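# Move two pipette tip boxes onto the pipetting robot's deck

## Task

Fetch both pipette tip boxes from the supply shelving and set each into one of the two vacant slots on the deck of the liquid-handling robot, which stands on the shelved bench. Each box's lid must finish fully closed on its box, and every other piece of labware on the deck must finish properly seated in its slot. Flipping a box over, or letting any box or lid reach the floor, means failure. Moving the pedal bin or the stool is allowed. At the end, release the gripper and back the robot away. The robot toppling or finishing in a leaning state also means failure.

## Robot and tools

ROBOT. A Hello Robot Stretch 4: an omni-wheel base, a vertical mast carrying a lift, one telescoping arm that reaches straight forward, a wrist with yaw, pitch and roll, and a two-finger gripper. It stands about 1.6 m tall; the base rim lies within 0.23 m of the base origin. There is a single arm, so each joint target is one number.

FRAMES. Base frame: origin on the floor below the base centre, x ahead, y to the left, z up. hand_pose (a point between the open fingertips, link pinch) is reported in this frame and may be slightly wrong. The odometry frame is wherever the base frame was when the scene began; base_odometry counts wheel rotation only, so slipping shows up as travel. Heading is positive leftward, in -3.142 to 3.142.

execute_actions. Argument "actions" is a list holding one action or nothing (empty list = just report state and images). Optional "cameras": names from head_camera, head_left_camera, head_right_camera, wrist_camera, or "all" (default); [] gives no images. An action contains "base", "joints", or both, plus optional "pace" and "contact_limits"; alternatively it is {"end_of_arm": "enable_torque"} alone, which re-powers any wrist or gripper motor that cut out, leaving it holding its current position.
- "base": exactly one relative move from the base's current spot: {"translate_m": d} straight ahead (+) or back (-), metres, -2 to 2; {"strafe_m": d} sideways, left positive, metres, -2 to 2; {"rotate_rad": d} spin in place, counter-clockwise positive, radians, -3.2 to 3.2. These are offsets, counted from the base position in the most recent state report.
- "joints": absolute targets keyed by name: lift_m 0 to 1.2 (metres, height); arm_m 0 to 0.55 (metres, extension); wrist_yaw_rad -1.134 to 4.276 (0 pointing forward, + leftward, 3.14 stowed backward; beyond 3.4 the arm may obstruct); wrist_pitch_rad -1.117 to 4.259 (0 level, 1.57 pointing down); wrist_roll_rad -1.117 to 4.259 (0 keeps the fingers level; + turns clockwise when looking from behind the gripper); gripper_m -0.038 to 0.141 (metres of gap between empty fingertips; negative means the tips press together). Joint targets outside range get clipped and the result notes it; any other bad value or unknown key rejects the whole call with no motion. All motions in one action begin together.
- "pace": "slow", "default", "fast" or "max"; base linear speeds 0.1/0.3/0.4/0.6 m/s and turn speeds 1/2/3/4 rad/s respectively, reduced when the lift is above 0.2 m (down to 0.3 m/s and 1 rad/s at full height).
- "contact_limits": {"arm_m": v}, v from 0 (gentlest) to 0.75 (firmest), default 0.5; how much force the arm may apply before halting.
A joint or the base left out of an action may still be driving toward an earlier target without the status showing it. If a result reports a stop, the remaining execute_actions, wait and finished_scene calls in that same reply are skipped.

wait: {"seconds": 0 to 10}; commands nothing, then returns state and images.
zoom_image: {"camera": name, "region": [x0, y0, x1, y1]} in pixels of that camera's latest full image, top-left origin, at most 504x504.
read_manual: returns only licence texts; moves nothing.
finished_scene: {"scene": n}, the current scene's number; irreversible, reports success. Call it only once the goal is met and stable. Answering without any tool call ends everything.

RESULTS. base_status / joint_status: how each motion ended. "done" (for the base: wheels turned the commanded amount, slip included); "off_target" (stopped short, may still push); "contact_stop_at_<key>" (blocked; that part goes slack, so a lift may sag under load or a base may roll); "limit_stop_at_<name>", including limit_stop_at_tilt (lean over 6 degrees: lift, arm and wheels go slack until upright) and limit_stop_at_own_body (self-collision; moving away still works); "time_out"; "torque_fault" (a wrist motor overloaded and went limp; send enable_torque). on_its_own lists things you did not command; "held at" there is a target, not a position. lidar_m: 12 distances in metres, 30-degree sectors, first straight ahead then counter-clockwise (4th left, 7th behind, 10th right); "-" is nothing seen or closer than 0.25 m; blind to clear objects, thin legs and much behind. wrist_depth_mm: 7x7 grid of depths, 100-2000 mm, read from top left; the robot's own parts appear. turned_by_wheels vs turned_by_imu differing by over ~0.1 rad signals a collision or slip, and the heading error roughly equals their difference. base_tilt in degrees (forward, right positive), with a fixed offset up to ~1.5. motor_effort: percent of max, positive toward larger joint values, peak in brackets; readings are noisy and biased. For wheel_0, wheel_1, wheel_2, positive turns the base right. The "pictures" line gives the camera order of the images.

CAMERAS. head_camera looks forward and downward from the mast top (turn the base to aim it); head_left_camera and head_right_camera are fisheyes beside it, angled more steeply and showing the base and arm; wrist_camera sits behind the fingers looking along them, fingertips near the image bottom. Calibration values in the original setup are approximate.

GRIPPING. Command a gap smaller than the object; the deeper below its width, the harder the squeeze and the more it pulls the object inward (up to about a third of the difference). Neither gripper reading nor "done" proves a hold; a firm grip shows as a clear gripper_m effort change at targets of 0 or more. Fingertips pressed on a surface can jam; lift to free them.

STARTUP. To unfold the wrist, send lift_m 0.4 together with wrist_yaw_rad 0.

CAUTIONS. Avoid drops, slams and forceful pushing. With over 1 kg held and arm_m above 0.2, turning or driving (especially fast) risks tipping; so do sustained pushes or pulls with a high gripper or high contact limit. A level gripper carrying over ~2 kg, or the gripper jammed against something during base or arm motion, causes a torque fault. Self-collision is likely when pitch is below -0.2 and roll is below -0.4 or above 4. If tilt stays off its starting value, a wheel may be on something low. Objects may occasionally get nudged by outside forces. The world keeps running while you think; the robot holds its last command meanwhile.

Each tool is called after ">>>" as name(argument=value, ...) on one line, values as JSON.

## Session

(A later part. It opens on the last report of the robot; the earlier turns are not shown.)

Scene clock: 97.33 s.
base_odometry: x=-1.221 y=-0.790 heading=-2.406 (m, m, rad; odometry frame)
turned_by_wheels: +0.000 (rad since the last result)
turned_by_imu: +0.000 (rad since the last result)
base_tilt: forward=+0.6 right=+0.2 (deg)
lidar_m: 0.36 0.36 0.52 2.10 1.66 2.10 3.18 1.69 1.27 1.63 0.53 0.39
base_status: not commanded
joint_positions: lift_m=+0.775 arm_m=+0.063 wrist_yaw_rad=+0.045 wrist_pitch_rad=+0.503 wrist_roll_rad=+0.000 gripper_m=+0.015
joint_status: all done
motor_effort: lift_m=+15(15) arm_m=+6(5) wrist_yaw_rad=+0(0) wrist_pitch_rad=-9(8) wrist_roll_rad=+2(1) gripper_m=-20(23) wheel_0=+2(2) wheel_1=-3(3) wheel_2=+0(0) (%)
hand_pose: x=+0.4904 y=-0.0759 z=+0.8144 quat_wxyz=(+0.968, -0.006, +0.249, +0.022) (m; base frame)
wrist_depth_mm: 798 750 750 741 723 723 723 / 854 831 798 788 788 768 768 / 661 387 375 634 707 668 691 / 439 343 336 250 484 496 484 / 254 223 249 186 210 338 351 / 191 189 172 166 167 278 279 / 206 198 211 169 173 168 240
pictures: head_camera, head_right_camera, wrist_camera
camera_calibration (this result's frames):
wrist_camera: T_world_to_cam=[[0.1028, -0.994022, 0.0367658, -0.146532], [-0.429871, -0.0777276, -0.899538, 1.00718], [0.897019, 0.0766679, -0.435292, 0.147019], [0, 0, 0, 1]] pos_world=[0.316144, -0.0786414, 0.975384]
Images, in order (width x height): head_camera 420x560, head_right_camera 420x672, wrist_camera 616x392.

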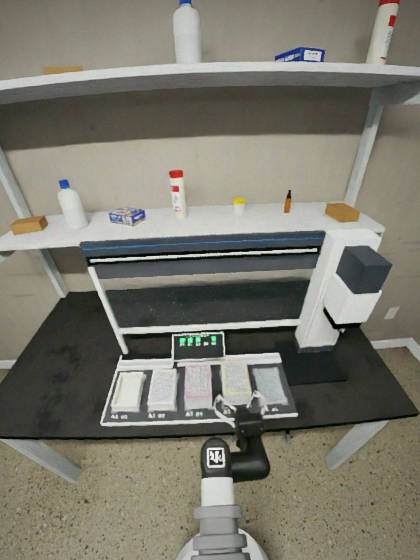

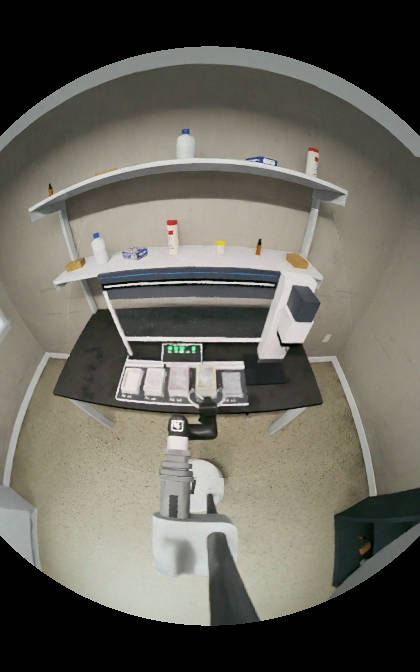

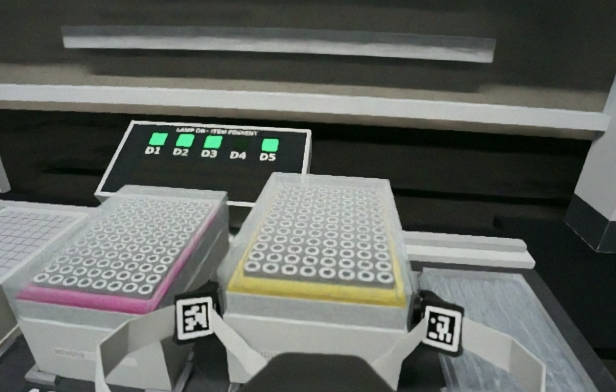

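>>> execute_actions(actions=[{"joints":{"arm_m":0.059},"pace":"slow"}], cameras=[])

>>> execute_actions(actions=[{"joints":{"lift_m":0.753},"pace":"slow"}], cameras=["wrist_camera"])

>>> execute_actions(actions=[{"joints":{"gripper_m":0.06,"arm_m":0.054,"lift_m":0.756},"pace":"slow"}], cameras=["wrist_camera"])

>>> execute_actions(actions=[{"joints":{"gripper_m":0.09,"arm_m":0.048},"pace":"slow"}], cameras=["wrist_camera"])

>>> execute_actions(actions=[{"joints":{"arm_m":0.0},"base":{"translate_m":-0.1},"pace":"slow"}], cameras=["wrist_camera","head_camera"])

Scene clock: 99.47 s.
base_odometry: x=-1.221 y=-0.790 heading=-2.406 (m, m, rad; odometry frame)
turned_by_wheels: +0.000 (rad since the last result)
turned_by_imu: +0.000 (rad since the last result)
base_tilt: forward=+0.7 right=+0.2 (deg)
lidar_m: 0.36 0.38 0.54 2.08 1.68 2.12 3.16 1.65 1.27 1.63 0.52 0.39
base_status: not commanded
joint_positions: lift_m=+0.775 arm_m=+0.060 wrist_yaw_rad=+0.045 wrist_pitch_rad=+0.503 wrist_roll_rad=+0.000 gripper_m=+0.015
joint_status: all done
motor_effort: lift_m=+15(14) arm_m=-5(3) wrist_yaw_rad=+1(1) wrist_pitch_rad=-9(9) wrist_roll_rad=+1(1) gripper_m=-22(21) wheel_0=+2(2) wheel_1=-3(3) wheel_2=+0(0) (%)
hand_pose: x=+0.4872 y=-0.0759 z=+0.8144 quat_wxyz=(+0.968, -0.006, +0.249, +0.022) (m; base frame)
wrist_depth_mm: 809 759 750 732 723 715 723 / 842 820 809 798 788 778 768 / 654 389 379 591 715 668 691 / 427 347 338 251 484 496 466 / 255 223 249 187 210 338 351 / 196 191 171 166 167 278 279 / 210 200 212 169 173 168 240
pictures: none
No camera images: the call's "cameras" was empty. Leave "cameras" out to get every camera's image.

Scene clock: 100.40 s.
base_odometry: x=-1.221 y=-0.790 heading=-2.406 (m, m, rad; odometry frame)
turned_by_wheels: +0.000 (rad since the last result)
turned_by_imu: +0.000 (rad since the last result)
base_tilt: forward=+0.7 right=+0.2 (deg)
lidar_m: 0.34 0.39 0.52 2.07 1.67 2.10 3.19 1.66 1.27 1.63 0.53 0.38
base_status: not commanded
joint_positions: lift_m=+0.753 arm_m=+0.060 wrist_yaw_rad=+0.045 wrist_pitch_rad=+0.501 wrist_roll_rad=+0.000 gripper_m=+0.015
joint_status: all done
motor_effort: lift_m=+13(16) arm_m=-5(5) wrist_yaw_rad=+1(1) wrist_pitch_rad=-2(10) wrist_roll_rad=+2(1) gripper_m=-21(20) wheel_0=+2(2) wheel_1=-3(3) wheel_2=+0(0) (%)
hand_pose: x=+0.4875 y=-0.0759 z=+0.7931 quat_wxyz=(+0.969, -0.005, +0.248, +0.022) (m; base frame)
wrist_depth_mm: 809 768 759 741 732 715 715 / 831 384 798 809 778 768 750 / 591 366 355 370 647 676 691 / 294 248 322 253 436 445 399 / 187 196 234 185 283 314 319 / 190 183 172 166 168 250 251 / 199 194 190 170 173 167 211
pictures: wrist_camera
camera_calibration (this result's frames):
wrist_camera: T_world_to_cam=[[0.102664, -0.994032, 0.0368952, -0.145486], [-0.427851, -0.0776127, -0.900511, 0.986553], [0.898, 0.0766643, -0.433266, 0.138256], [0, 0, 0, 1]] pos_world=[0.31288, -0.078648, 0.953671]
Images, in order (width x height): wrist_camera 616x392.

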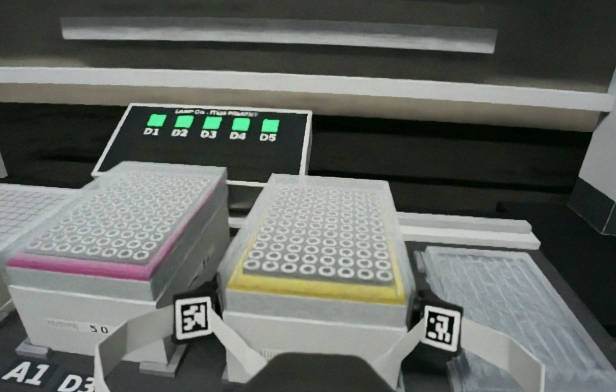

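Scene clock: 102.33 s.
base_odometry: x=-1.221 y=-0.790 heading=-2.406 (m, m, rad; odometry frame)
turned_by_wheels: +0.000 (rad since the last result)
turned_by_imu: +0.000 (rad since the last result)
base_tilt: forward=+0.7 right=+0.2 (deg)
lidar_m: 0.36 0.39 0.54 2.10 1.66 2.11 3.18 1.65 1.26 1.64 0.51 0.38
base_status: not commanded
joint_positions: lift_m=+0.756 arm_m=+0.055 wrist_yaw_rad=+0.046 wrist_pitch_rad=+0.501 wrist_roll_rad=+0.000 gripper_m=+0.060
joint_status: all done
motor_effort: lift_m=+23(25) arm_m=-5(6) wrist_yaw_rad=-2(4) wrist_pitch_rad=-4(5) wrist_roll_rad=+1(1) gripper_m=-11(20) wheel_0=+2(2) wheel_1=-2(3) wheel_2=+0(0) (%)
hand_pose: x=+0.4825 y=-0.0756 z=+0.7953 quat_wxyz=(+0.968, -0.006, +0.248, +0.022) (m; base frame)
wrist_depth_mm: 809 768 759 750 732 732 723 / 842 831 809 809 798 768 750 / 597 370 359 375 654 683 699 / 297 251 329 258 442 452 402 / 193 195 253 196 286 317 320 / 198 191 184 179 179 253 253 / 202 199 199 160 194 203 213
pictures: wrist_camera
camera_calibration (this result's frames):
wrist_camera: T_world_to_cam=[[0.103825, -0.993911, 0.036903, -0.145319], [-0.427922, -0.0781334, -0.900432, 0.986332], [0.897832, 0.0776957, -0.433429, 0.143934], [0, 0, 0, 1]] pos_world=[0.307933, -0.078552, 0.955873]
Images, in order (width x height): wrist_camera 616x392.

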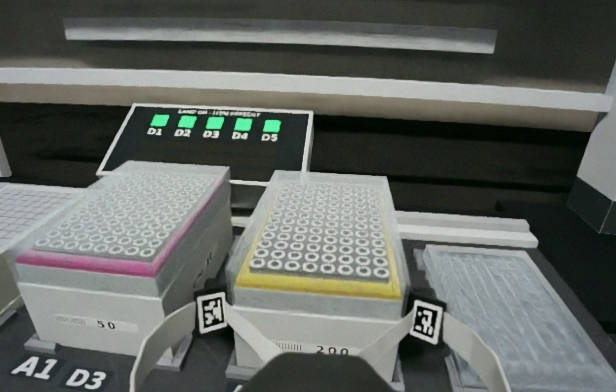

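Scene clock: 103.87 s.
base_odometry: x=-1.221 y=-0.790 heading=-2.406 (m, m, rad; odometry frame)
turned_by_wheels: +0.000 (rad since the last result)
turned_by_imu: +0.000 (rad since the last result)
base_tilt: forward=+0.7 right=+0.1 (deg)
lidar_m: 0.37 0.39 0.52 2.10 1.67 2.12 3.19 1.66 1.28 1.63 0.53 0.39
base_status: not commanded
joint_positions: lift_m=+0.756 arm_m=+0.049 wrist_yaw_rad=+0.045 wrist_pitch_rad=+0.502 wrist_roll_rad=+0.000 gripper_m=+0.090
joint_status: all done
motor_effort: lift_m=+23(23) arm_m=-5(6) wrist_yaw_rad=+1(4) wrist_pitch_rad=-4(4) wrist_roll_rad=+1(1) gripper_m=-2(11) wheel_0=+2(2) wheel_1=-2(2) wheel_2=+0(0) (%)
hand_pose: x=+0.4764 y=-0.0760 z=+0.7952 quat_wxyz=(+0.968, -0.005, +0.248, +0.022) (m; base frame)
wrist_depth_mm: 820 768 768 759 732 723 732 / 842 820 394 809 778 778 750 / 597 375 362 382 654 683 707 / 297 251 315 260 442 452 399 / 198 197 253 197 286 317 319 / 209 199 190 186 184 253 254 / 202 202 202 140 198 204 213
pictures: wrist_camera
camera_calibration (this result's frames):
wrist_camera: T_world_to_cam=[[0.102608, -0.994038, 0.0368878, -0.144419], [-0.428256, -0.0776161, -0.900318, 0.983748], [0.897813, 0.0765827, -0.433667, 0.149514], [0, 0, 0, 1]] pos_world=[0.301879, -0.0786531, 0.955852]
Images, in order (width x height): wrist_camera 616x392.

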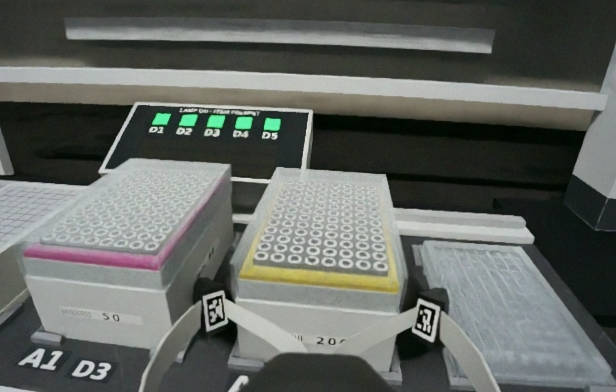

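Scene clock: 106.13 s.
base_odometry: x=-1.147 y=-0.723 heading=-2.406 (m, m, rad; odometry frame)
turned_by_wheels: +0.000 (rad since the last result)
turned_by_imu: +0.001 (rad since the last result)
base_tilt: forward=+0.6 right=+0.2 (deg)
lidar_m: 0.45 0.50 0.67 2.10 1.64 2.09 3.08 1.69 1.23 1.63 0.66 0.50
base_status: done
joint_positions: lift_m=+0.756 arm_m=+0.001 wrist_yaw_rad=+0.045 wrist_pitch_rad=+0.502 wrist_roll_rad=+0.000 gripper_m=+0.090
joint_status: all done
motor_effort: lift_m=+23(23) arm_m=-5(5) wrist_yaw_rad=+1(1) wrist_pitch_rad=-5(4) wrist_roll_rad=+1(1) gripper_m=-2(3) wheel_0=-3(5) wheel_1=-2(5) wheel_2=+5(8) (%)
hand_pose: x=+0.4285 y=-0.0760 z=+0.7952 quat_wxyz=(+0.968, -0.005, +0.248, +0.022) (m; base frame)
wrist_depth_mm: 946 946 904 878 866 866 452 / 946 976 512 521 931 904 445 / 580 442 375 473 661 676 469 / 347 347 338 325 392 427 433 / 314 314 310 310 314 317 342 / 1160 353 196 283 221 273 271 / 1060 1060 1078 141 1060 591 1060
pictures: head_camera, wrist_camera
camera_calibration (this result's frames):
wrist_camera: T_world_to_cam=[[0.10262, -0.994037, 0.0368849, -0.139502], [-0.428301, -0.0776226, -0.900296, 0.963215], [0.89779, 0.0765909, -0.433713, 0.19258], [0, 0, 0, 1]] pos_world=[0.253965, -0.0786522, 0.955848]
Images, in order (width x height): head_camera 420x560, wrist_camera 616x392.

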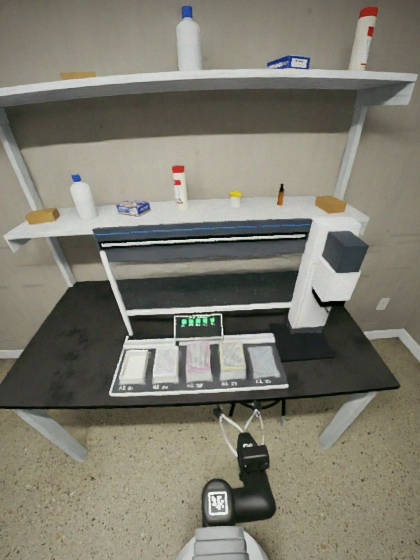

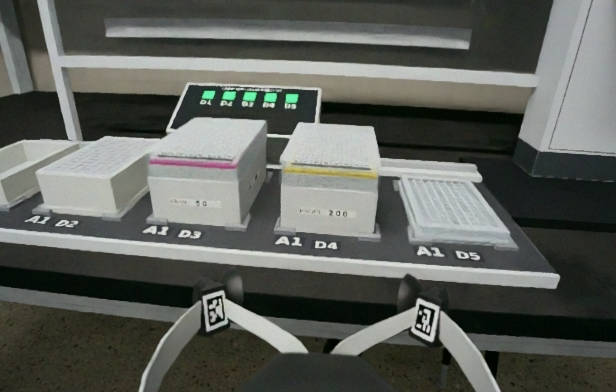

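>>> execute_actions(actions=[{"base":{"translate_m":-0.2}}], cameras=["wrist_camera"])

>>> finished_scene(scene=2)

Scene clock: 108.63 s.
base_odometry: x=-0.998 y=-0.589 heading=-2.406 (m, m, rad; odometry frame)
turned_by_wheels: +0.000 (rad since the last result)
turned_by_imu: +0.000 (rad since the last result)
base_tilt: forward=+0.7 right=+0.1 (deg)
lidar_m: 0.64 0.69 0.97 1.72 1.55 2.10 2.86 2.39 1.19 1.18 1.70 0.69
base_status: done
joint_positions: lift_m=+0.756 arm_m=+0.001 wrist_yaw_rad=+0.045 wrist_pitch_rad=+0.502 wrist_roll_rad=+0.000 gripper_m=+0.090
joint_status: not commanded
motor_effort: lift_m=+23(23) arm_m=-5(5) wrist_yaw_rad=+1(1) wrist_pitch_rad=-4(4) wrist_roll_rad=+1(1) gripper_m=-1(2) wheel_0=-1(6) wheel_1=-3(8) wheel_2=+0(11) (%)
hand_pose: x=+0.4285 y=-0.0760 z=+0.7952 quat_wxyz=(+0.968, -0.005, +0.248, +0.022) (m; base frame)
wrist_depth_mm: 1138 1098 1060 1060 1042 1008 585 / 1118 1098 976 676 1060 661 621 / 554 530 517 508 603 634 640 / 549 530 488 480 473 466 459 / 1464 1430 1430 1397 723 732 1308 / 1255 1255 196 1255 222 1255 1336 / 1078 1060 1078 141 1060 1078 1118
pictures: wrist_camera
camera_calibration (this result's frames):
wrist_camera: T_world_to_cam=[[0.102643, -0.994034, 0.036884, -0.139502], [-0.428313, -0.0776326, -0.90029, 0.963199], [0.897782, 0.0766101, -0.433726, 0.192618], [0, 0, 0, 1]] pos_world=[0.25394, -0.0786504, 0.955847]
Images, in order (width x height): wrist_camera 616x392.

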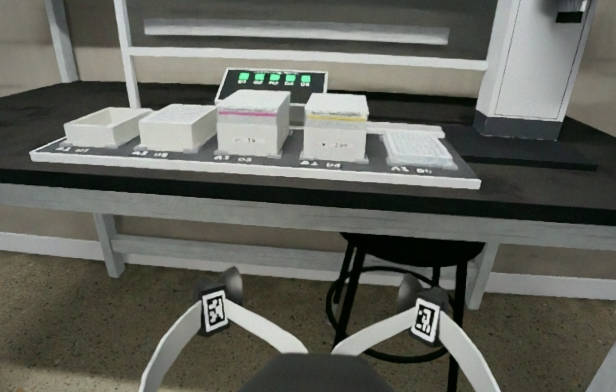

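The scene is finished: the task was done.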